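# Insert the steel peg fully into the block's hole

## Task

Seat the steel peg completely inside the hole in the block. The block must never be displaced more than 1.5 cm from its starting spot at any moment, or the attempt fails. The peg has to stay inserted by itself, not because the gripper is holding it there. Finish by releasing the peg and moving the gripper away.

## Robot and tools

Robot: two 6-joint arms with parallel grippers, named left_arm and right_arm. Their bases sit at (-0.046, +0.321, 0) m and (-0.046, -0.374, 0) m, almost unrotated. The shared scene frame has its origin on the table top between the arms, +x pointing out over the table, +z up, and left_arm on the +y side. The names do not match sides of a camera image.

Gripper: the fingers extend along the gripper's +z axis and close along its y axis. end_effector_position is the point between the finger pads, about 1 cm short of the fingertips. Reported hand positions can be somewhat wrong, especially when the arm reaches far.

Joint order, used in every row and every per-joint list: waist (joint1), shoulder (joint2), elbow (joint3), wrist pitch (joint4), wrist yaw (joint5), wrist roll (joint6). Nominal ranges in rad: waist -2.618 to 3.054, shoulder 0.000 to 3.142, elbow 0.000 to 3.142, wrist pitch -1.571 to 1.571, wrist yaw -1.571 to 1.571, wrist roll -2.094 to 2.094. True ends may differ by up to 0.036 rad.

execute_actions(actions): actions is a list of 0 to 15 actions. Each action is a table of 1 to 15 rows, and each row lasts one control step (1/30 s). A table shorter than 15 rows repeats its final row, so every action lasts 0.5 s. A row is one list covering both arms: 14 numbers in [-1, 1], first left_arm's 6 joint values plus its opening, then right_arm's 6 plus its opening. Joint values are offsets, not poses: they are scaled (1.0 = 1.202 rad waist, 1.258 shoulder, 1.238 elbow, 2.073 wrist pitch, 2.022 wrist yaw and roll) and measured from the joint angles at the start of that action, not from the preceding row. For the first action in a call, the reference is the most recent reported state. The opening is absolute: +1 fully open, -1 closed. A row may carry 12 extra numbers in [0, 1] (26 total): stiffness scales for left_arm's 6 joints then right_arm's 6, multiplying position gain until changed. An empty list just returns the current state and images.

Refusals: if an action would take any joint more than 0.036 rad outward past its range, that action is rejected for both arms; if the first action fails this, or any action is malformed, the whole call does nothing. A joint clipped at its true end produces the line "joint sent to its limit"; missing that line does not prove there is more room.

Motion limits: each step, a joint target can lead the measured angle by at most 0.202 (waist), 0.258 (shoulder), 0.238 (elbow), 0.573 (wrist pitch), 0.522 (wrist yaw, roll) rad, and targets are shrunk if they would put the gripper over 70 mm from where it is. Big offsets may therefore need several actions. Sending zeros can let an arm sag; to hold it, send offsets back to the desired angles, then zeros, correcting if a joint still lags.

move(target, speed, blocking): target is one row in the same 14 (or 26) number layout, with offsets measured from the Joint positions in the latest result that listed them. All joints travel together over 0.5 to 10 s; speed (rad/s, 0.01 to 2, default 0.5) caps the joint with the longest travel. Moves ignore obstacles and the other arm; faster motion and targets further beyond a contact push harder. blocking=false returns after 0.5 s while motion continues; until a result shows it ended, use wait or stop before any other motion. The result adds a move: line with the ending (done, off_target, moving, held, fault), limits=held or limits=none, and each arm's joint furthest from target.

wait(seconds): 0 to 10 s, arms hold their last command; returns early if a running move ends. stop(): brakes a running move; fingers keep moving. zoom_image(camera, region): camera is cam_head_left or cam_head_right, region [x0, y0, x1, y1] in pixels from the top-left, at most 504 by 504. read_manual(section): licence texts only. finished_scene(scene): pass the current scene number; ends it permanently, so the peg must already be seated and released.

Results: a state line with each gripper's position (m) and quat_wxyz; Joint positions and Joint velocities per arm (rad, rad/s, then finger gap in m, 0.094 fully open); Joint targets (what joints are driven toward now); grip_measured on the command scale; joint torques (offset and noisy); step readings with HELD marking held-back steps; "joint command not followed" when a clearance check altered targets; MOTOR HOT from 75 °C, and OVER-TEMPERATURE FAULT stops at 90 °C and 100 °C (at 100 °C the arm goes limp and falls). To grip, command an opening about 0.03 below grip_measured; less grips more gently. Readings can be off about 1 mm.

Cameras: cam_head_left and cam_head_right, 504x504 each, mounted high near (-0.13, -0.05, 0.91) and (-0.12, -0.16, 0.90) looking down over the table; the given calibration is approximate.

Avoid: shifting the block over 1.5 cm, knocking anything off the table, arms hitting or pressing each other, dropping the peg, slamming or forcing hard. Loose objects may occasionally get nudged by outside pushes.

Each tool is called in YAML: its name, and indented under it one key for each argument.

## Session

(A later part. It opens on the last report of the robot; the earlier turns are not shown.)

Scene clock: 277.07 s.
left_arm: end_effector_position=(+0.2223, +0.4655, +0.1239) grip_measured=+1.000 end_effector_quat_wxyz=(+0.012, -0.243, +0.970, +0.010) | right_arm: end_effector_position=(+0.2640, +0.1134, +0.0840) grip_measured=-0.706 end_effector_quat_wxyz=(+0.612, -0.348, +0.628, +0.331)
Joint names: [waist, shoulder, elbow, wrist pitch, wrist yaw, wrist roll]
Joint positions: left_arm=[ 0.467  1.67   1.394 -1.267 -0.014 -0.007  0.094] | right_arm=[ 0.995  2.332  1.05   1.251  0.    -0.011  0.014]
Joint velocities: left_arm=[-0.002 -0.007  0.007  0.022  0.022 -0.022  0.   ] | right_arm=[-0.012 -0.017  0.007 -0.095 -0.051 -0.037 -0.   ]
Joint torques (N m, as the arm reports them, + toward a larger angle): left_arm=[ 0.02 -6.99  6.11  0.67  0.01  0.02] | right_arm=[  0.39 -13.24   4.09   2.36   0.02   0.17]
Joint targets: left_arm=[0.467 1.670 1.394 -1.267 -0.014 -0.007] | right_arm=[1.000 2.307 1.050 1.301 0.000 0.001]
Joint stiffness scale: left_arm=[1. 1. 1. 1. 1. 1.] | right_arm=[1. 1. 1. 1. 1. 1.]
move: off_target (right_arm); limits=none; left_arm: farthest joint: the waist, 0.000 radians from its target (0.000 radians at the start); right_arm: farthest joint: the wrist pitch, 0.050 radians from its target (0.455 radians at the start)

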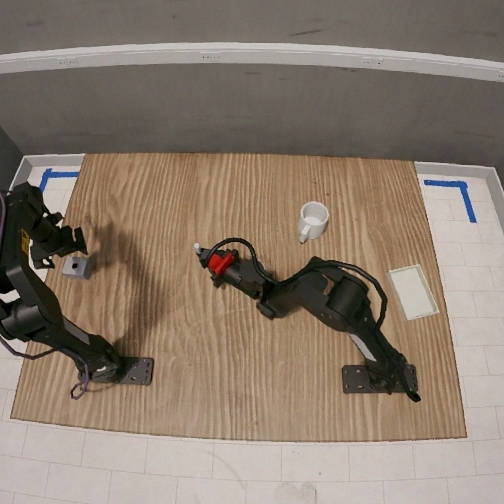

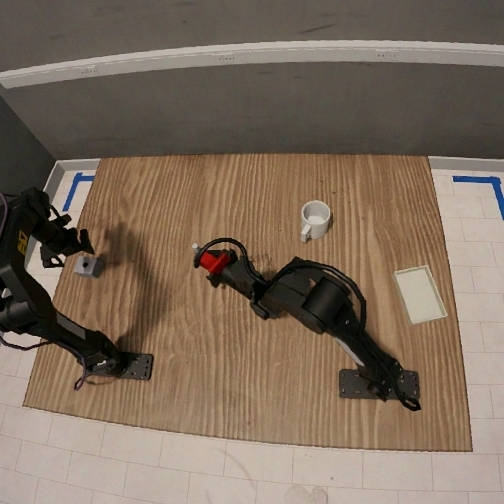

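move:
  target: [0,0,0,0,0,0,1, 0.004,0.098,0.027,0.094,0,0.006,-0.76]
  speed: 0.3

zoom_image:
  camera: "cam_head_left"
  region: [160, 215, 260, 295]

Scene clock: 299.27 s.
left_arm: end_effector_position=(+0.2223, +0.4655, +0.1239) grip_measured=+1.000 end_effector_quat_wxyz=(+0.012, -0.243, +0.970, +0.010) | right_arm: end_effector_position=(+0.2608, +0.1084, +0.0480) grip_measured=-0.706 end_effector_quat_wxyz=(+0.617, -0.346, +0.623, +0.334)
Joint names: [waist, shoulder, elbow, wrist pitch, wrist yaw, wrist roll]
Joint positions: left_arm=[ 0.467  1.67   1.394 -1.267 -0.014 -0.007  0.094] | right_arm=[ 0.995  2.462  1.05   1.396  0.    -0.011  0.014]
Joint velocities: left_arm=[-0.002  0.017  0.002  0.037  0.022  0.022  0.   ] | right_arm=[-0.007 -0.002  0.002  0.007 -0.022  0.095  0.001]
Joint torques (N m, as the arm reports them, + toward a larger angle): left_arm=[ 0.05 -6.96  6.1   0.65  0.    0.02] | right_arm=[  0.57 -11.68   5.5    2.35  -0.04   0.17]
Joint targets: left_arm=[0.467 1.670 1.394 -1.267 -0.014 -0.007] | right_arm=[1.000 2.456 1.083 1.446 0.000 0.001]
Joint stiffness scale: left_arm=[1. 1. 1. 1. 1. 1.] | right_arm=[1. 1. 1. 1. 1. 1.]
move: off_target (right_arm); limits=none; left_arm: farthest joint: the waist, 0.000 radians from its target (0.000 radians at the start); right_arm: farthest joint: the wrist pitch, 0.050 radians from its target (0.194 radians at the start)

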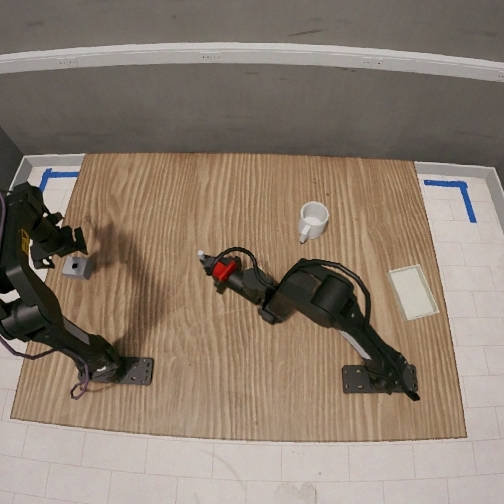

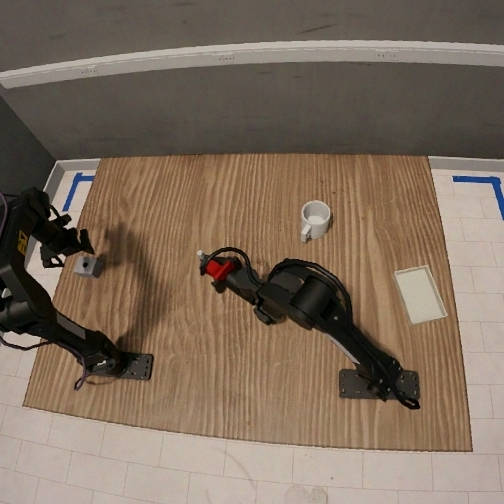

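Region (160, 215, 260, 295) of cam_head_left's 504x504 image, scaled by 5.040, with more detail than that image has; it fills the top 403 rows of this view, and the rest is white.

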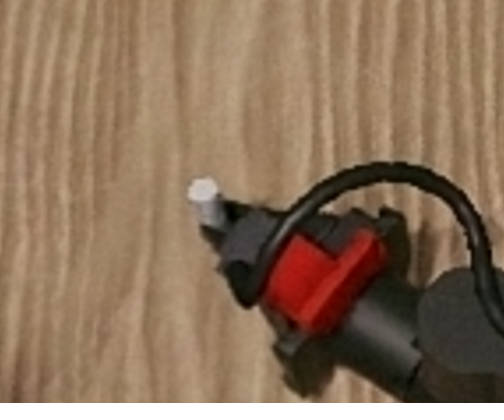

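move:
  target: [0,0,0,0,0,0,1, 0.004,0.014,0.027,0.04,0,0.006,-0.76]
  speed: 0.15

Scene clock: 308.47 s.
left_arm: end_effector_position=(+0.2223, +0.4655, +0.1239) grip_measured=+1.000 end_effector_quat_wxyz=(+0.012, -0.243, +0.970, +0.010) | right_arm: end_effector_position=(+0.2600, +0.1072, +0.0448) grip_measured=-0.706 end_effector_quat_wxyz=(+0.621, -0.344, +0.620, +0.336)
Joint names: [waist, shoulder, elbow, wrist pitch, wrist yaw, wrist roll]
Joint positions: left_arm=[ 0.467  1.67   1.394 -1.267 -0.014 -0.007  0.094] | right_arm=[ 0.995  2.483  1.05   1.429  0.    -0.011  0.014]
Joint velocities: left_arm=[ 0.007  0.002 -0.002  0.007  0.022 -0.007  0.   ] | right_arm=[-0.022 -0.002 -0.007  0.022 -0.037  0.081 -0.   ]
Joint torques (N m, as the arm reports them, + toward a larger angle): left_arm=[ 0.04 -7.    6.11  0.66  0.01  0.02] | right_arm=[  0.37 -11.49   5.54   2.38   0.02   0.13]
Joint targets: left_arm=[0.467 1.670 1.394 -1.267 -0.014 -0.007] | right_arm=[1.000 2.479 1.083 1.479 0.000 0.001]
Joint stiffness scale: left_arm=[1. 1. 1. 1. 1. 1.] | right_arm=[1. 1. 1. 1. 1. 1.]
move: off_target (right_arm); limits=none; left_arm: farthest joint: the waist, 0.000 radians from its target (0.000 radians at the start); right_arm: farthest joint: the wrist pitch, 0.050 radians from its target (0.082 radians at the start)

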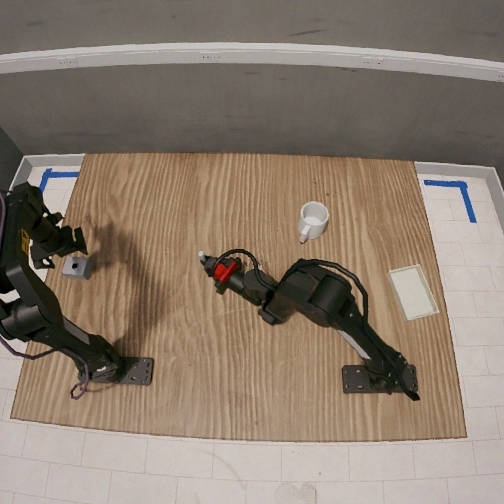

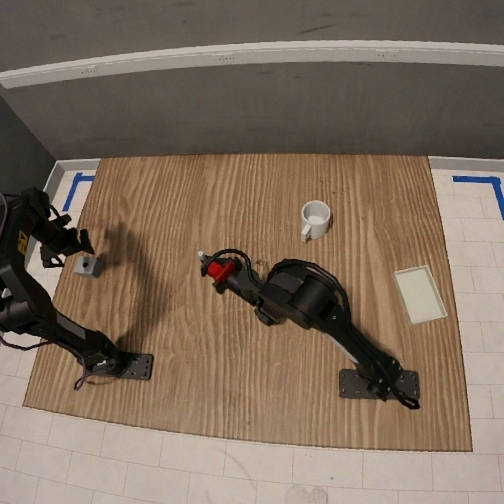

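move:
  target: [0,0,0,0,0,0,1, 0.004,0.014,0.027,0.034,0,0.006,-0.76]
  speed: 0.15

Scene clock: 314.70 s.
left_arm: end_effector_position=(+0.2223, +0.4655, +0.1239) grip_measured=+1.000 end_effector_quat_wxyz=(+0.012, -0.243, +0.970, +0.010) | right_arm: end_effector_position=(+0.2592, +0.1060, +0.0392) grip_measured=-0.706 end_effector_quat_wxyz=(+0.621, -0.344, +0.619, +0.336)
Joint names: [waist, shoulder, elbow, wrist pitch, wrist yaw, wrist roll]
Joint positions: left_arm=[ 0.467  1.67   1.394 -1.267 -0.014 -0.007  0.094] | right_arm=[ 0.995  2.502  1.05   1.449  0.    -0.011  0.014]
Joint velocities: left_arm=[-0.002  0.007 -0.002  0.037  0.022  0.066  0.   ] | right_arm=[ 0.017  0.007  0.002  0.051 -0.007  0.051 -0.001]
Joint torques (N m, as the arm reports them, + toward a larger angle): left_arm=[ 0.   -6.98  6.12  0.67  0.    0.02] | right_arm=[  0.4  -11.47   5.11   2.39   0.01   0.15]
Joint targets: left_arm=[0.467 1.670 1.394 -1.267 -0.014 -0.007] | right_arm=[1.000 2.500 1.083 1.500 0.000 0.001]
Joint stiffness scale: left_arm=[1. 1. 1. 1. 1. 1.] | right_arm=[1. 1. 1. 1. 1. 1.]
move: off_target (right_arm); limits=none; left_arm: farthest joint: the waist, 0.000 radians from its target (0.000 radians at the start); right_arm: farthest joint: the wrist pitch, 0.050 radians from its target (0.070 radians at the start)

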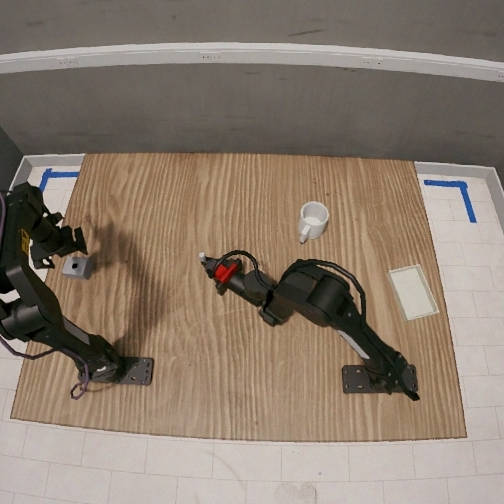

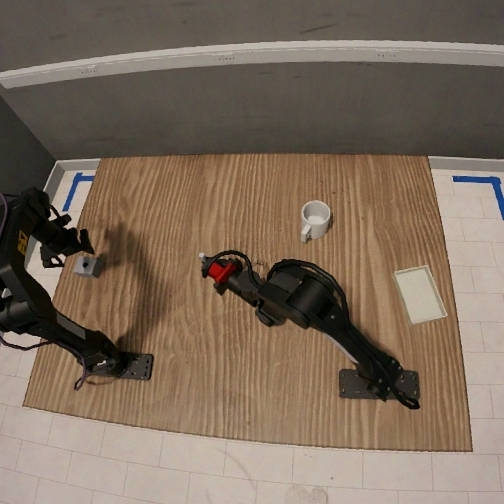

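move:
  target: [0,0,0,0,0,0,1, 0.004,0.011,0.027,0.032,0,0.006,-0.76]
  speed: 0.1

zoom_image:
  camera: "cam_head_left"
  region: [160, 215, 260, 295]

Scene clock: 321.13 s.
left_arm: end_effector_position=(+0.2223, +0.4655, +0.1239) grip_measured=+1.000 end_effector_quat_wxyz=(+0.012, -0.243, +0.970, +0.010) | right_arm: end_effector_position=(+0.2586, +0.1051, +0.0383) grip_measured=-0.706 end_effector_quat_wxyz=(+0.625, -0.341, +0.616, +0.338)
Joint names: [waist, shoulder, elbow, wrist pitch, wrist yaw, wrist roll]
Joint positions: left_arm=[ 0.467  1.67   1.394 -1.267 -0.014 -0.007  0.094] | right_arm=[ 0.995  2.515  1.05   1.474  0.    -0.011  0.014]
Joint velocities: left_arm=[ 0.012  0.007 -0.017  0.037 -0.037  0.007  0.   ] | right_arm=[-0.002 -0.002 -0.002 -0.066 -0.051 -0.022  0.   ]
Joint torques (N m, as the arm reports them, + toward a larger angle): left_arm=[ 0.03 -7.    6.12  0.67  0.01  0.01] | right_arm=[  0.24 -11.19   5.35   2.31   0.04   0.17]
Joint targets: left_arm=[0.467 1.670 1.394 -1.267 -0.014 -0.007] | right_arm=[1.000 2.516 1.083 1.516 0.000 0.001]
Joint stiffness scale: left_arm=[1. 1. 1. 1. 1. 1.] | right_arm=[1. 1. 1. 1. 1. 1.]
move: off_target (right_arm); limits=none; left_arm: farthest joint: the waist, 0.000 radians from its target (0.000 radians at the start); right_arm: farthest joint: the wrist pitch, 0.041 radians from its target (0.065 radians at the start)

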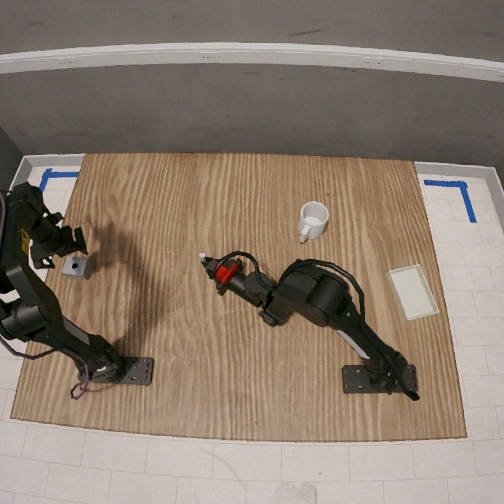

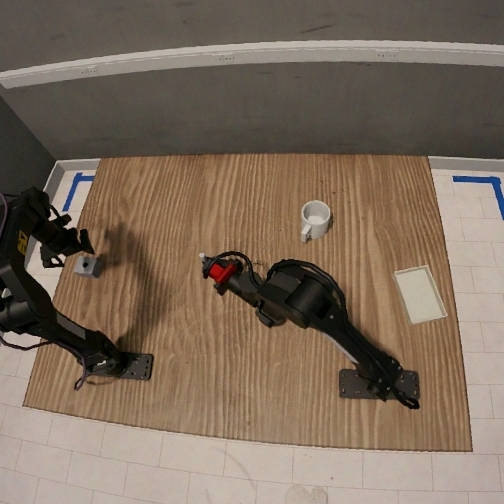

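Region (160, 215, 260, 295) of cam_head_left's 504x504 image, scaled by 5.040, with more detail than that image has; it fills the top 403 rows of this view, and the rest is white.

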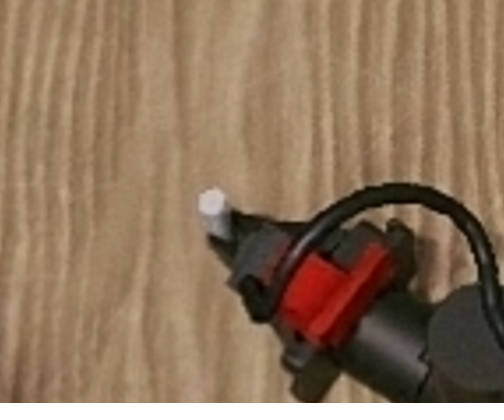

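move:
  target: [0,0,0,0,0,0,1, 0.004,0.001,0.027,0.02,0,0.006,0.3]
  speed: 0.1

zoom_image:
  camera: "cam_head_left"
  region: [160, 215, 260, 295]

Scene clock: 328.43 s.
left_arm: end_effector_position=(+0.2223, +0.4655, +0.1239) grip_measured=+1.000 end_effector_quat_wxyz=(+0.012, -0.243, +0.970, +0.010) | right_arm: end_effector_position=(+0.2586, +0.1050, +0.0432) grip_measured=+0.298 end_effector_quat_wxyz=(+0.631, -0.338, +0.609, +0.341)
Joint names: [waist, shoulder, elbow, wrist pitch, wrist yaw, wrist roll]
Joint positions: left_arm=[ 0.467  1.67   1.394 -1.267 -0.014 -0.007  0.094] | right_arm=[ 0.995  2.515  1.05   1.494  0.    -0.011  0.061]
Joint velocities: left_arm=[-0.002  0.007  0.007 -0.037  0.037  0.007  0.   ] | right_arm=[-0.007  0.002  0.002  0.095  0.007 -0.007  0.   ]
Joint torques (N m, as the arm reports them, + toward a larger angle): left_arm=[ 0.02 -6.96  6.12  0.67  0.    0.02] | right_arm=[  0.32 -11.29   5.29   2.1    0.03   0.13]
Joint targets: left_arm=[0.467 1.670 1.394 -1.267 -0.014 -0.007] | right_arm=[1.000 2.516 1.083 1.516 0.000 0.001]
Joint stiffness scale: left_arm=[1. 1. 1. 1. 1. 1.] | right_arm=[1. 1. 1. 1. 1. 1.]
move: off_target (right_arm); limits=none; left_arm: farthest joint: the waist, 0.000 radians from its target (0.000 radians at the start); right_arm: farthest joint: the elbow, 0.034 radians from its target (0.034 radians at the start)

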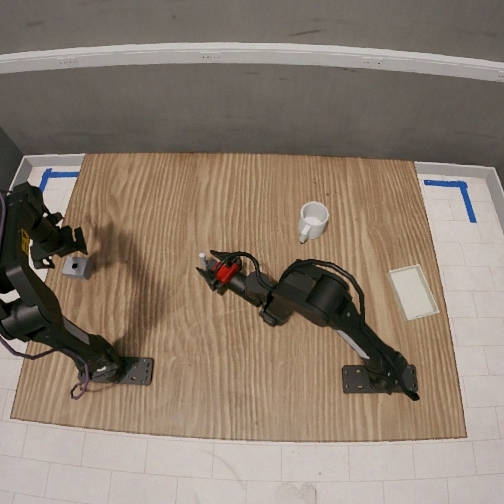

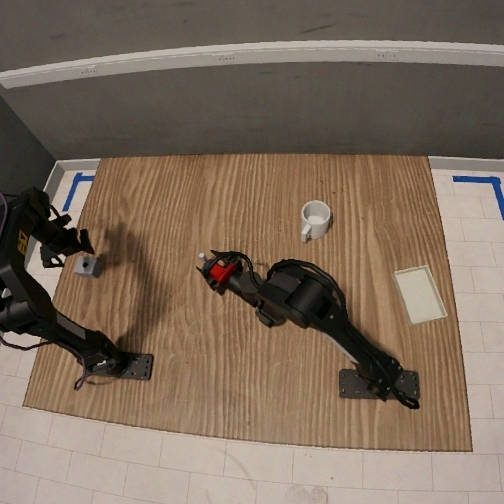

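Region (160, 215, 260, 295) of cam_head_left's 504x504 image, scaled by 5.040, with more detail than that image has; it fills the top 403 rows of this view, and the rest is white.

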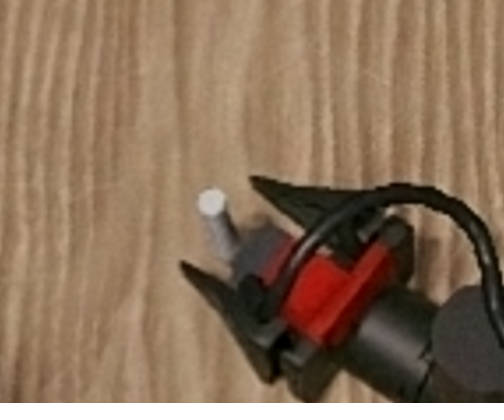

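move:
  target: [0,0,0,0,0,0,1, 0.0,-0.266,-0.267,-0.015,0,0,0.3]
  speed: 0.5

move:
  target: [-0.904,0.233,0.284,-0.042,0.007,0.003,0.3, -0.5,-0.55,0.2,-0.5,0,0,0.3]
  speed: 1.0

Scene clock: 345.83 s.
left_arm: end_effector_position=(+0.2223, +0.4655, +0.1239) grip_measured=+1.000 end_effector_quat_wxyz=(+0.012, -0.243, +0.970, +0.010) | right_arm: end_effector_position=(+0.2278, +0.0567, +0.0934) grip_measured=+0.298 end_effector_quat_wxyz=(+0.622, -0.343, +0.619, +0.336)
Joint names: [waist, shoulder, elbow, wrist pitch, wrist yaw, wrist roll]
Joint positions: left_arm=[ 0.467  1.67   1.394 -1.267 -0.014 -0.007  0.094] | right_arm=[ 0.995  2.206  0.74   1.465  0.    -0.011  0.061]
Joint velocities: left_arm=[ 0.007 -0.002 -0.002 -0.066  0.007  0.022  0.   ] | right_arm=[ 0.022 -0.022 -0.002 -0.066  0.007 -0.051 -0.   ]
Joint torques (N m, as the arm reports them, + toward a larger angle): left_arm=[ 0.02 -6.95  6.1   0.67  0.01  0.02] | right_arm=[  0.   -11.     1.95   1.87  -0.03   0.02]
Joint targets: left_arm=[0.467 1.670 1.394 -1.267 -0.014 -0.007] | right_arm=[0.995 2.180 0.719 1.463 0.000 -0.011]
Joint stiffness scale: left_arm=[1. 1. 1. 1. 1. 1.] | right_arm=[1. 1. 1. 1. 1. 1.]
move: off_target (right_arm); limits=none; left_arm: farthest joint: the waist, 0.000 radians from its target (0.000 radians at the start); right_arm: farthest joint: the shoulder, 0.026 radians from its target (0.335 radians at the start)

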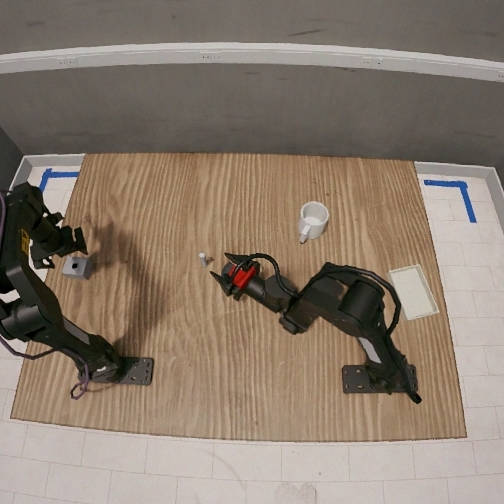

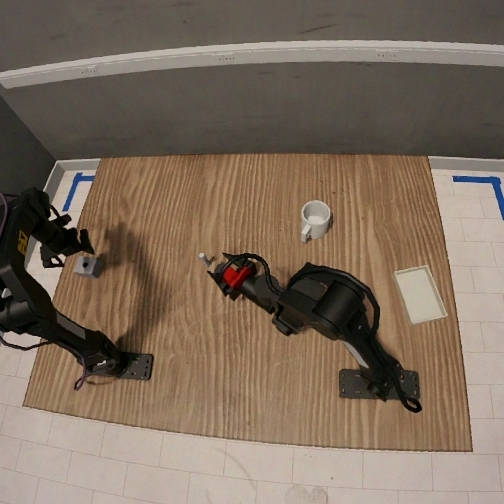

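Scene clock: 347.87 s.
left_arm: end_effector_position=(+0.2549, +0.1114, +0.1114) grip_measured=+0.302 end_effector_quat_wxyz=(-0.011, +0.297, +0.955, +0.002) | right_arm: end_effector_position=(+0.4080, -0.1799, +0.2638) grip_measured=+0.298 end_effector_quat_wxyz=(+0.642, -0.155, +0.740, +0.127)
Joint names: [waist, shoulder, elbow, wrist pitch, wrist yaw, wrist roll]
Joint positions: left_arm=[-0.625  1.96   1.708 -1.34   0.002 -0.006  0.061] | right_arm=[ 0.395  1.532  0.957  0.431  0.001 -0.011  0.061]
Joint velocities: left_arm=[-0.012 -0.002 -0.007 -0.051 -0.037 -0.037 -0.   ] | right_arm=[-0.012  0.007  0.002 -0.125 -0.051  0.022  0.   ]
Joint torques (N m, as the arm reports them, + toward a larger angle): left_arm=[ 0.53 -9.2   9.1   0.46 -0.01  0.07] | right_arm=[-0.06 -7.98  7.91  1.91  0.01  0.01]
Joint targets: left_arm=[-0.619 1.963 1.746 -1.354 0.000 -0.001] | right_arm=[0.394 1.515 0.988 0.429 0.000 -0.011]
Joint stiffness scale: left_arm=[1. 1. 1. 1. 1. 1.] | right_arm=[1. 1. 1. 1. 1. 1.]
move: off_target (left_arm, right_arm); limits=none; left_arm: farthest joint: the elbow, 0.038 radians from its target (0.352 radians at the start); right_arm: farthest joint: the elbow, 0.031 radians from its target (0.248 radians at the start)

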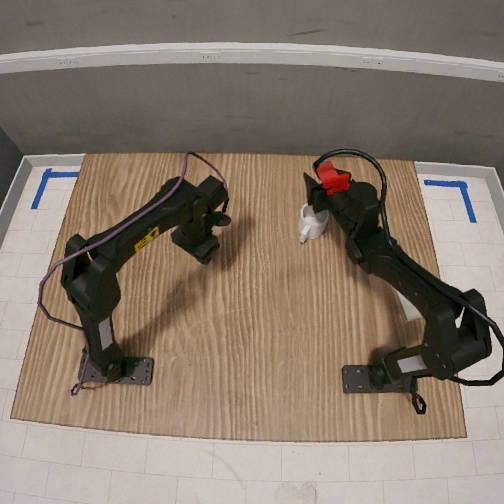

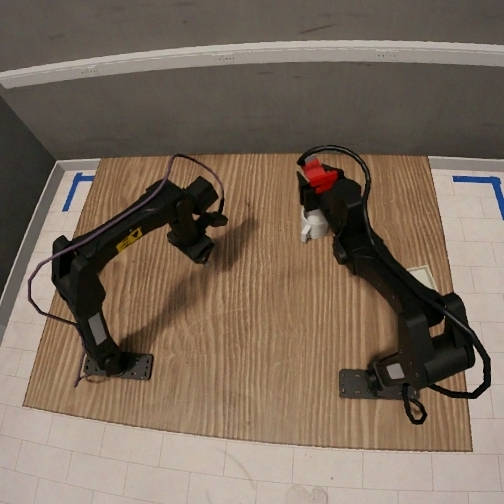

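move:
  target: [0.006,0.027,-0.157,0.119,0,0.003,0.3, 0,-0.014,0.025,0,0,0,0.3]
  speed: 0.4

zoom_image:
  camera: "cam_head_right"
  region: [150, 200, 270, 300]

Scene clock: 361.13 s.
left_arm: end_effector_position=(+0.2601, +0.1078, +0.0545) grip_measured=+0.302 end_effector_quat_wxyz=(-0.002, +0.297, +0.955, -0.001) | right_arm: end_effector_position=(+0.4080, -0.1799, +0.2637) grip_measured=+0.298 end_effector_quat_wxyz=(+0.642, -0.155, +0.740, +0.127)
Joint names: [waist, shoulder, elbow, wrist pitch, wrist yaw, wrist roll]
Joint positions: left_arm=[-0.625  1.994  1.529 -1.11   0.002 -0.006  0.061] | right_arm=[ 0.395  1.532  0.957  0.431  0.001 -0.011  0.061]
Joint velocities: left_arm=[ 0.002 -0.027 -0.007  0.051 -0.095  0.037 -0.001] | right_arm=[-0.007 -0.017 -0.012 -0.037  0.007 -0.007 -0.   ]
Joint torques (N m, as the arm reports them, + toward a larger angle): left_arm=[ 0.7  -9.67  4.62  0.69  0.01  0.07] | right_arm=[-0.17 -8.13  7.87  1.96  0.01 -0.01]
Joint targets: left_arm=[-0.618 1.994 1.513 -1.094 0.002 -0.000] | right_arm=[0.395 1.514 0.988 0.431 0.001 -0.011]
Joint stiffness scale: left_arm=[1. 1. 1. 1. 1. 1.] | right_arm=[1. 1. 1. 1. 1. 1.]
move: off_target (right_arm); limits=none; left_arm: farthest joint: the wrist pitch, 0.016 radians from its target (0.247 radians at the start); right_arm: farthest joint: the elbow, 0.031 radians from its target (0.031 radians at the start)

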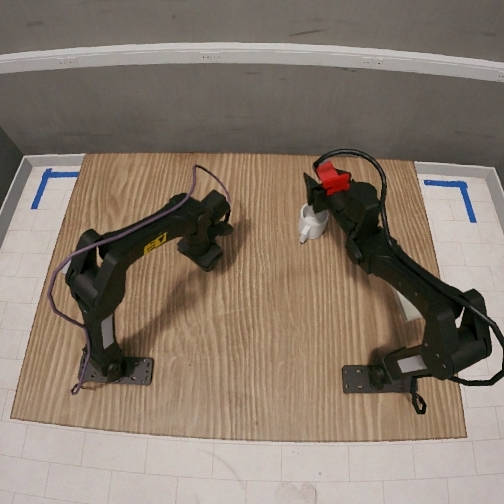

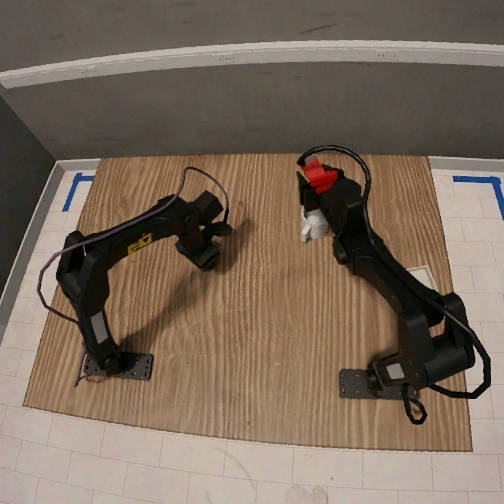

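Region (150, 200, 270, 300) of cam_head_right's 504x504 image, scaled by 4.200, with more detail than that image has.

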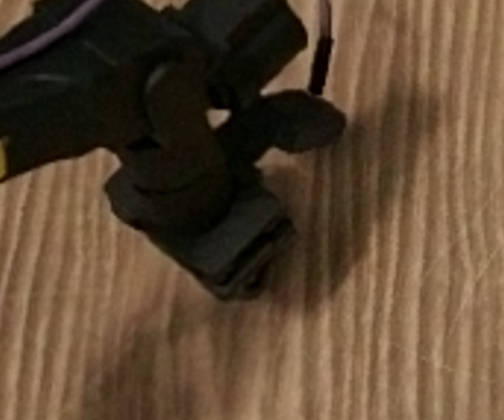

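Can't see; close and check.

move:
  target: [0.006,0,-0.013,0.008,0,0.003,-1, 0,-0.014,0.025,0,0,0,0.3]
  speed: 0.2

Scene clock: 368.13 s.
left_arm: end_effector_position=(+0.2603, +0.1076, +0.0545) grip_measured=-0.698 end_effector_quat_wxyz=(-0.002, +0.297, +0.955, -0.001) | right_arm: end_effector_position=(+0.4080, -0.1799, +0.2637) grip_measured=+0.298 end_effector_quat_wxyz=(+0.642, -0.155, +0.740, +0.127)
Joint names: [waist, shoulder, elbow, wrist pitch, wrist yaw, wrist roll]
Joint positions: left_arm=[-0.625  1.994  1.529 -1.108  0.003 -0.006  0.014] | right_arm=[ 0.395  1.532  0.957  0.431  0.001 -0.011  0.061]
Joint velocities: left_arm=[ 0.022  0.002 -0.002 -0.154 -0.066 -0.007 -0.001] | right_arm=[-0.007 -0.007 -0.012 -0.066  0.037 -0.007  0.001]
Joint torques (N m, as the arm reports them, + toward a larger angle): left_arm=[ 0.73 -9.66  4.58  0.75  0.    0.08] | right_arm=[ 0.09 -8.08  7.98  1.92 -0.02  0.05]
Joint targets: left_arm=[-0.618 1.994 1.513 -1.093 0.003 0.000] | right_arm=[0.395 1.514 0.988 0.431 0.001 -0.011]
Joint stiffness scale: left_arm=[1. 1. 1. 1. 1. 1.] | right_arm=[1. 1. 1. 1. 1. 1.]
move: off_target (right_arm); limits=none; left_arm: farthest joint: the elbow, 0.016 radians from its target (0.016 radians at the start); right_arm: farthest joint: the elbow, 0.031 radians from its target (0.031 radians at the start)

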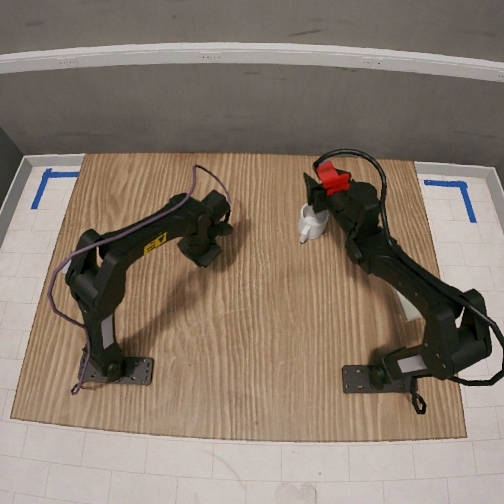

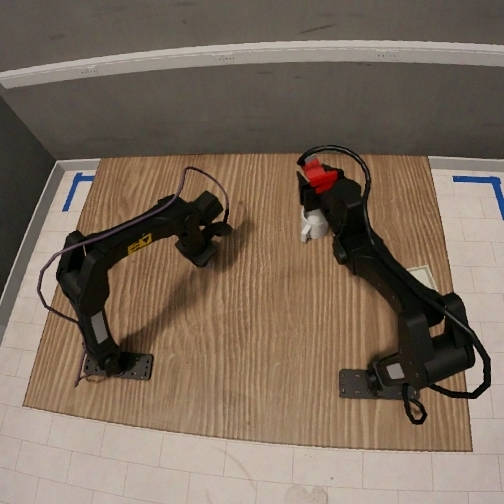

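move:
  target: [0,-0.025,0.2,-0.119,0,0,-0.75, 0,-0.014,0.025,0,0,0,0.3]
  speed: 0.5

Scene clock: 390.13 s.
left_arm: end_effector_position=(+0.2611, +0.1070, +0.1089) grip_measured=-0.698 end_effector_quat_wxyz=(-0.010, +0.297, +0.955, +0.002) | right_arm: end_effector_position=(+0.4080, -0.1799, +0.2637) grip_measured=+0.298 end_effector_quat_wxyz=(+0.642, -0.155, +0.740, +0.127)
Joint names: [waist, shoulder, elbow, wrist pitch, wrist yaw, wrist roll]
Joint positions: left_arm=[-0.625  1.99   1.74  -1.341  0.003 -0.006  0.014] | right_arm=[ 0.395  1.532  0.957  0.431  0.001 -0.011  0.061]
Joint velocities: left_arm=[ 0.002  0.007  0.007 -0.051 -0.022  0.037 -0.001] | right_arm=[-0.002 -0.007  0.012  0.007 -0.051 -0.037  0.001]
Joint torques (N m, as the arm reports them, + toward a larger angle): left_arm=[  0.02 -11.85   8.91   0.44   0.01   0.02] | right_arm=[-0.15 -7.98  7.73  1.92 -0.02 -0.01]
Joint targets: left_arm=[-0.625 1.963 1.777 -1.355 0.003 -0.006] | right_arm=[0.395 1.514 0.988 0.431 0.001 -0.011]
Joint stiffness scale: left_arm=[1. 1. 1. 1. 1. 1.] | right_arm=[1. 1. 1. 1. 1. 1.]
move: off_target (left_arm, right_arm); limits=none; left_arm: farthest joint: the elbow, 0.037 radians from its target (0.248 radians at the start); right_arm: farthest joint: the elbow, 0.031 radians from its target (0.031 radians at the start)

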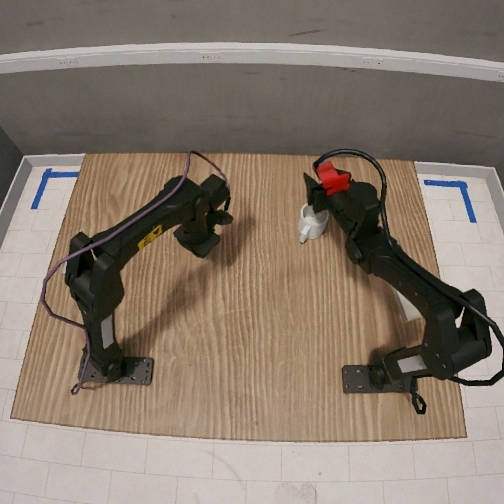

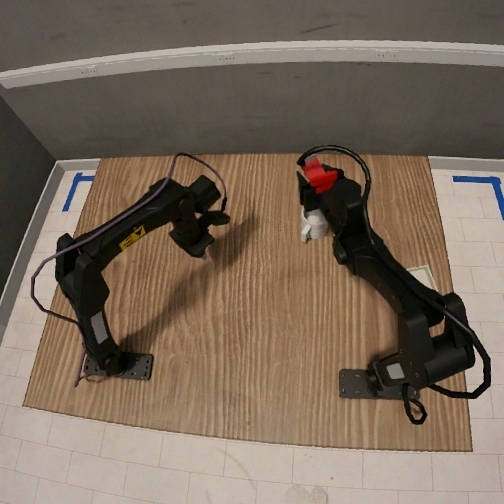

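move:
  target: [0.964,-0.192,-0.205,0.027,0,0,-0.75, 0,-0.014,0.025,0,0,0,0.3]
  speed: 0.9

zoom_image:
  camera: "cam_head_left"
  region: [20, 210, 140, 300]

zoom_image:
  camera: "cam_head_right"
  region: [20, 210, 140, 300]

Scene clock: 400.80 s.
left_arm: end_effector_position=(+0.2293, +0.4930, +0.1194) grip_measured=-0.698 end_effector_quat_wxyz=(-0.003, -0.276, +0.961, +0.000) | right_arm: end_effector_position=(+0.4080, -0.1799, +0.2637) grip_measured=+0.298 end_effector_quat_wxyz=(+0.642, -0.155, +0.740, +0.127)
Joint names: [waist, shoulder, elbow, wrist pitch, wrist yaw, wrist roll]
Joint positions: left_arm=[ 0.539  1.779  1.503 -1.301 -0.002 -0.006  0.014] | right_arm=[ 0.395  1.532  0.957  0.431  0.001 -0.011  0.061]
Joint velocities: left_arm=[-0.007 -0.007  0.002  0.066 -0.037 -0.066 -0.002] | right_arm=[ 0.012  0.007  0.007 -0.081 -0.022 -0.037 -0.001]
Joint torques (N m, as the arm reports them, + toward a larger angle): left_arm=[ -0.4  -10.32   4.69   0.76   0.09   0.02] | right_arm=[-0.24 -7.88  7.8   1.89 -0.04  0.01]
Joint targets: left_arm=[0.534 1.748 1.486 -1.285 0.003 -0.006] | right_arm=[0.395 1.514 0.988 0.431 0.001 -0.011]
Joint stiffness scale: left_arm=[1. 1. 1. 1. 1. 1.] | right_arm=[1. 1. 1. 1. 1. 1.]
move: off_target (left_arm, right_arm); limits=none; left_arm: farthest joint: the shoulder, 0.030 radians from its target (0.241 radians at the start); right_arm: farthest joint: the elbow, 0.031 radians from its target (0.031 radians at the start)

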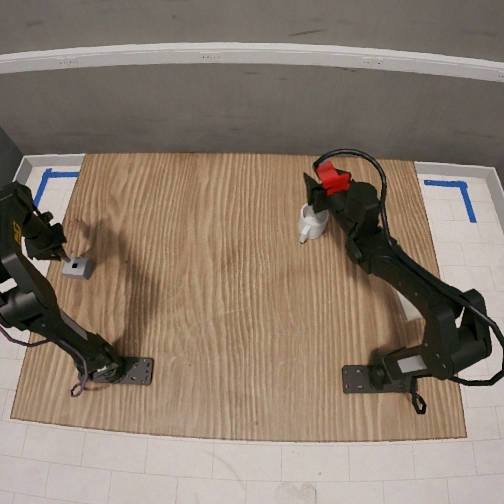

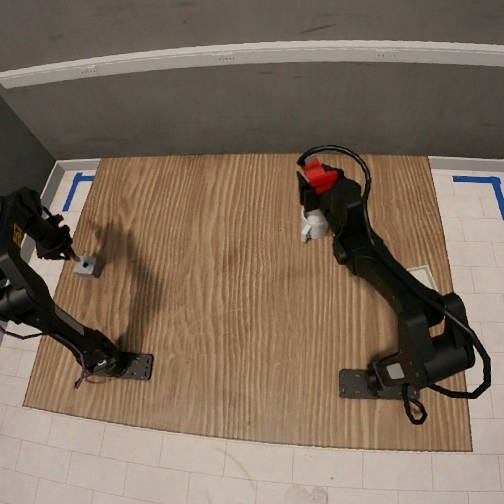

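Region (20, 210, 140, 300) of cam_head_left's 504x504 image, scaled by 4.200, with more detail than that image has; it fills the top 378 rows of this view, and the rest is white.

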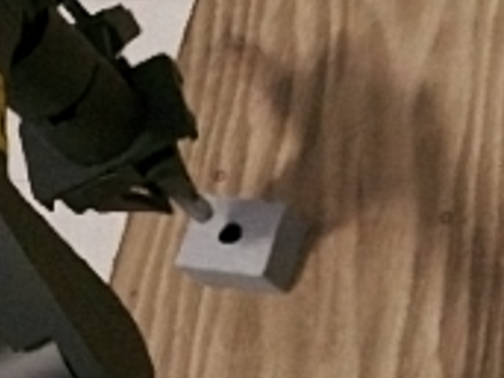

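Region (20, 210, 140, 300) of cam_head_right's 504x504 image, scaled by 4.200, with more detail than that image has; it fills the top 378 rows of this view, and the rest is white.

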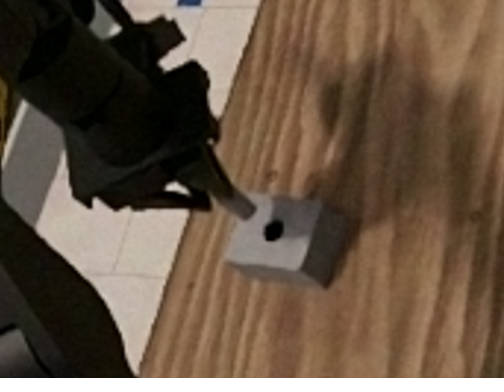

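move:
  target: [-0.004,0.008,-0.102,0.066,0,0,-0.75, 0,-0.014,0.025,0,0,0,0.3]
  speed: 0.3

zoom_image:
  camera: "cam_head_left"
  region: [40, 230, 120, 290]

zoom_image:
  camera: "cam_head_right"
  region: [50, 230, 130, 290]

Scene clock: 411.70 s.
left_arm: end_effector_position=(+0.2251, +0.4904, +0.0909) grip_measured=-0.698 end_effector_quat_wxyz=(-0.010, -0.276, +0.961, -0.002) | right_arm: end_effector_position=(+0.4080, -0.1799, +0.2637) grip_measured=+0.298 end_effector_quat_wxyz=(+0.642, -0.155, +0.740, +0.127)
Joint names: [waist, shoulder, elbow, wrist pitch, wrist yaw, wrist roll]
Joint positions: left_arm=[ 0.539  1.783  1.394 -1.202 -0.002 -0.006  0.014] | right_arm=[ 0.395  1.532  0.957  0.431  0.001 -0.011  0.061]
Joint velocities: left_arm=[-0.002 -0.012 -0.012 -0.007  0.007  0.051 -0.001] | right_arm=[ 0.007  0.007  0.007 -0.081 -0.051 -0.007 -0.   ]
Joint torques (N m, as the arm reports them, + toward a larger angle): left_arm=[-0.4  -7.41  4.58  0.94  0.01  0.02] | right_arm=[ 0.   -7.98  7.99  1.92 -0.02 -0.01]
Joint targets: left_arm=[0.534 1.789 1.376 -1.164 -0.002 -0.006] | right_arm=[0.395 1.514 0.988 0.431 0.001 -0.011]
Joint stiffness scale: left_arm=[1. 1. 1. 1. 1. 1.] | right_arm=[1. 1. 1. 1. 1. 1.]
move: off_target (left_arm, right_arm); limits=none; left_arm: farthest joint: the wrist pitch, 0.038 radians from its target (0.137 radians at the start); right_arm: farthest joint: the elbow, 0.031 radians from its target (0.031 radians at the start)

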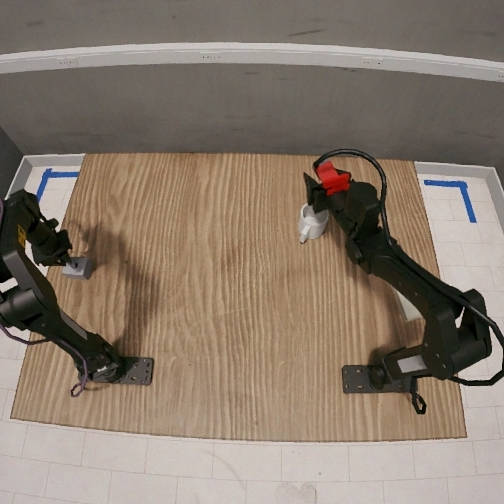

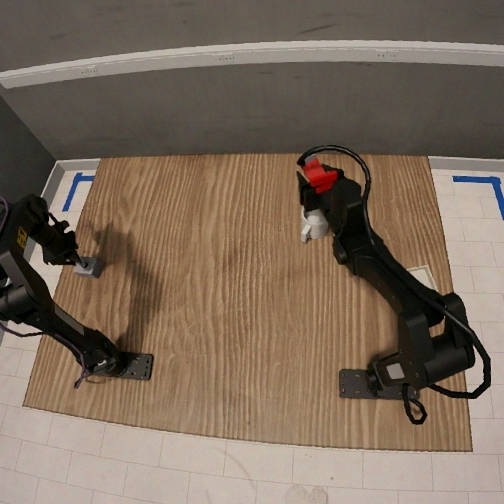

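Region (40, 230, 120, 290) of cam_head_left's 504x504 image, scaled by 6.300, with more detail than that image has; it fills the top 378 rows of this view, and the rest is white.

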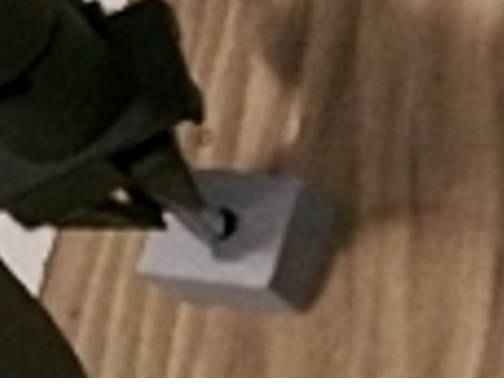

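Region (50, 230, 130, 290) of cam_head_right's 504x504 image, scaled by 6.300, with more detail than that image has; it fills the top 378 rows of this view, and the rest is white.

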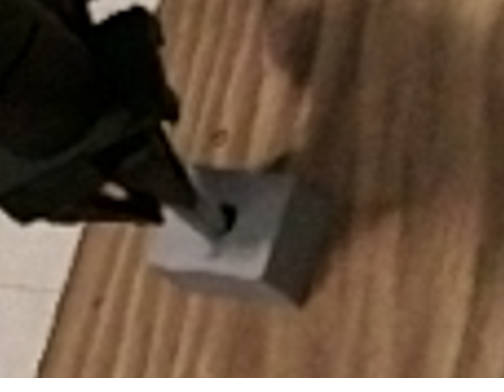

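move:
  target: [-0.017,-0.053,-0.031,0.006,0,0,-0.75, 0,-0.014,0.025,0,0,0,0.3]
  speed: 0.2

zoom_image:
  camera: "cam_head_left"
  region: [40, 230, 120, 290]

zoom_image:
  camera: "cam_head_right"
  region: [50, 230, 130, 290]

Scene clock: 436.97 s.
left_arm: end_effector_position=(+0.2232, +0.4840, +0.0968) grip_measured=-0.698 end_effector_quat_wxyz=(-0.002, -0.270, +0.963, +0.000) | right_arm: end_effector_position=(+0.4080, -0.1799, +0.2637) grip_measured=+0.298 end_effector_quat_wxyz=(+0.642, -0.155, +0.740, +0.127)
Joint names: [waist, shoulder, elbow, wrist pitch, wrist yaw, wrist roll]
Joint positions: left_arm=[ 0.525  1.746  1.373 -1.201 -0.002 -0.006  0.014] | right_arm=[ 0.395  1.532  0.957  0.431  0.001 -0.011  0.061]
Joint velocities: left_arm=[ 0.002  0.002 -0.007  0.007  0.022  0.037 -0.001] | right_arm=[-0.002  0.002 -0.017  0.037  0.022 -0.022 -0.001]
Joint torques (N m, as the arm reports them, + toward a larger angle): left_arm=[-0.58 -9.81  4.76  0.71  0.02  0.02] | right_arm=[ 0.03 -7.93  8.09  1.88 -0.02  0.01]
Joint targets: left_arm=[0.518 1.717 1.356 -1.189 -0.002 -0.006] | right_arm=[0.395 1.514 0.988 0.431 0.001 -0.011]
Joint stiffness scale: left_arm=[1. 1. 1. 1. 1. 1.] | right_arm=[1. 1. 1. 1. 1. 1.]
move: off_target (left_arm, right_arm); limits=none; left_arm: farthest joint: the shoulder, 0.029 radians from its target (0.067 radians at the start); right_arm: farthest joint: the elbow, 0.031 radians from its target (0.031 radians at the start)

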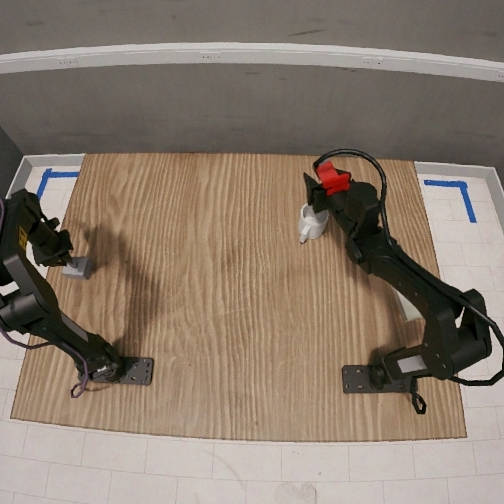

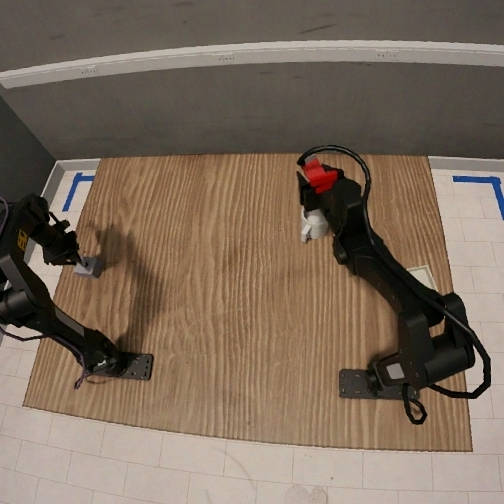

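Region (40, 230, 120, 290) of cam_head_left's 504x504 image, scaled by 6.300, with more detail than that image has; it fills the top 378 rows of this view, and the rest is white.

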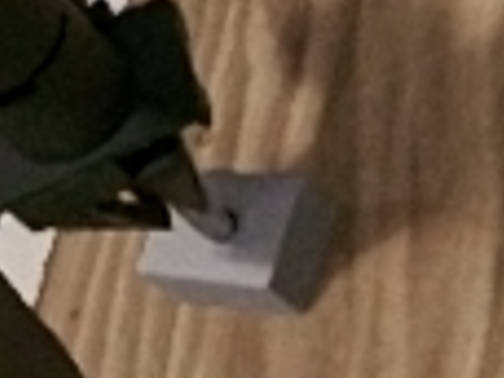

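Region (50, 230, 130, 290) of cam_head_right's 504x504 image, scaled by 6.300, with more detail than that image has; it fills the top 378 rows of this view, and the rest is white.

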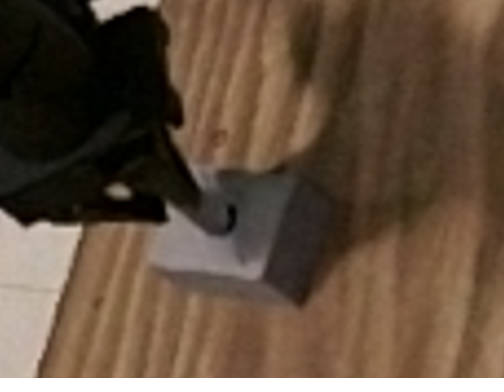

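move:
  target: [-0.006,0.011,-0.074,0.05,0,0,-0.75, 0,-0.014,0.025,0,0,0,0.3]
  speed: 0.12

zoom_image:
  camera: "cam_head_left"
  region: [40, 230, 120, 290]

zoom_image:
  camera: "cam_head_right"
  region: [50, 230, 130, 290]

Scene clock: 452.60 s.
left_arm: end_effector_position=(+0.2234, +0.4841, +0.0897) grip_measured=-0.698 end_effector_quat_wxyz=(+0.004, -0.270, +0.963, +0.002) | right_arm: end_effector_position=(+0.4080, -0.1799, +0.2637) grip_measured=+0.298 end_effector_quat_wxyz=(+0.642, -0.155, +0.740, +0.127)
Joint names: [waist, shoulder, elbow, wrist pitch, wrist yaw, wrist roll]
Joint positions: left_arm=[ 0.525  1.739  1.337 -1.159 -0.002 -0.006  0.014] | right_arm=[ 0.395  1.532  0.957  0.431  0.001 -0.011  0.061]
Joint velocities: left_arm=[-0.002 -0.002 -0.012  0.007  0.007  0.066  0.001] | right_arm=[-0.012  0.007 -0.012  0.051 -0.007 -0.066 -0.   ]
Joint torques (N m, as the arm reports them, + toward a larger angle): left_arm=[-0.63 -5.98  1.47  1.21  0.01  0.03] | right_arm=[-0.01 -7.97  7.88  1.94  0.03  0.01]
Joint targets: left_arm=[0.517 1.759 1.281 -1.097 -0.002 -0.006] | right_arm=[0.395 1.514 0.988 0.431 0.001 -0.011]
Joint stiffness scale: left_arm=[1. 1. 1. 1. 1. 1.] | right_arm=[1. 1. 1. 1. 1. 1.]
move: off_target (left_arm, right_arm); limits=none; left_arm: farthest joint: the wrist pitch, 0.062 radians from its target (0.103 radians at the start); right_arm: farthest joint: the elbow, 0.031 radians from its target (0.031 radians at the start)

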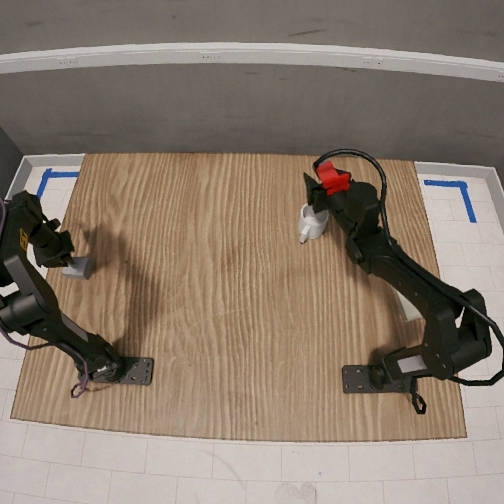

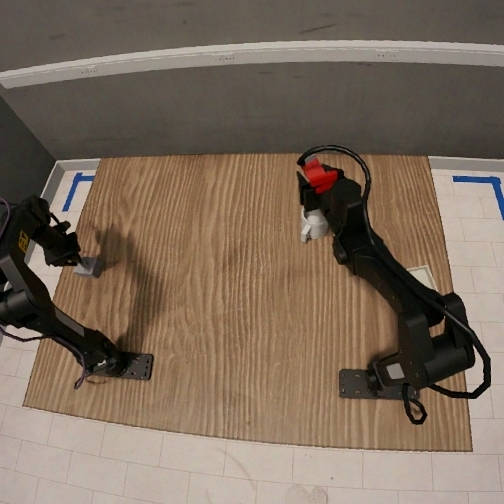

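Region (40, 230, 120, 290) of cam_head_left's 504x504 image, scaled by 6.300, with more detail than that image has; it fills the top 378 rows of this view, and the rest is white.

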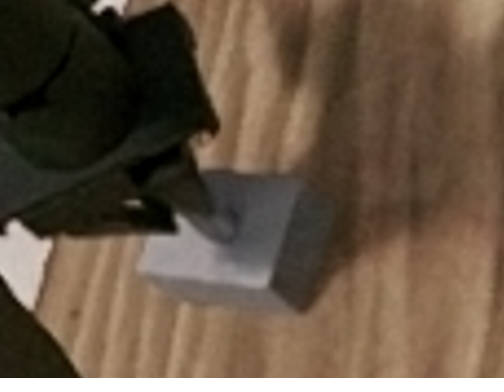

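Region (50, 230, 130, 290) of cam_head_right's 504x504 image, scaled by 6.300, with more detail than that image has; it fills the top 378 rows of this view, and the rest is white.

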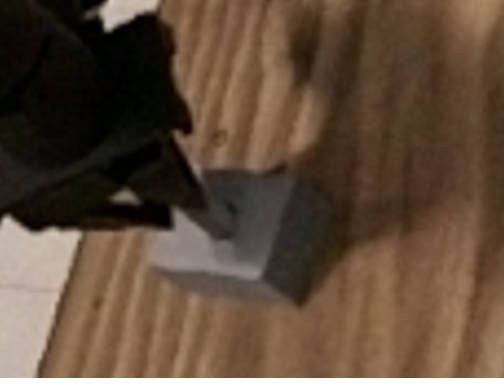

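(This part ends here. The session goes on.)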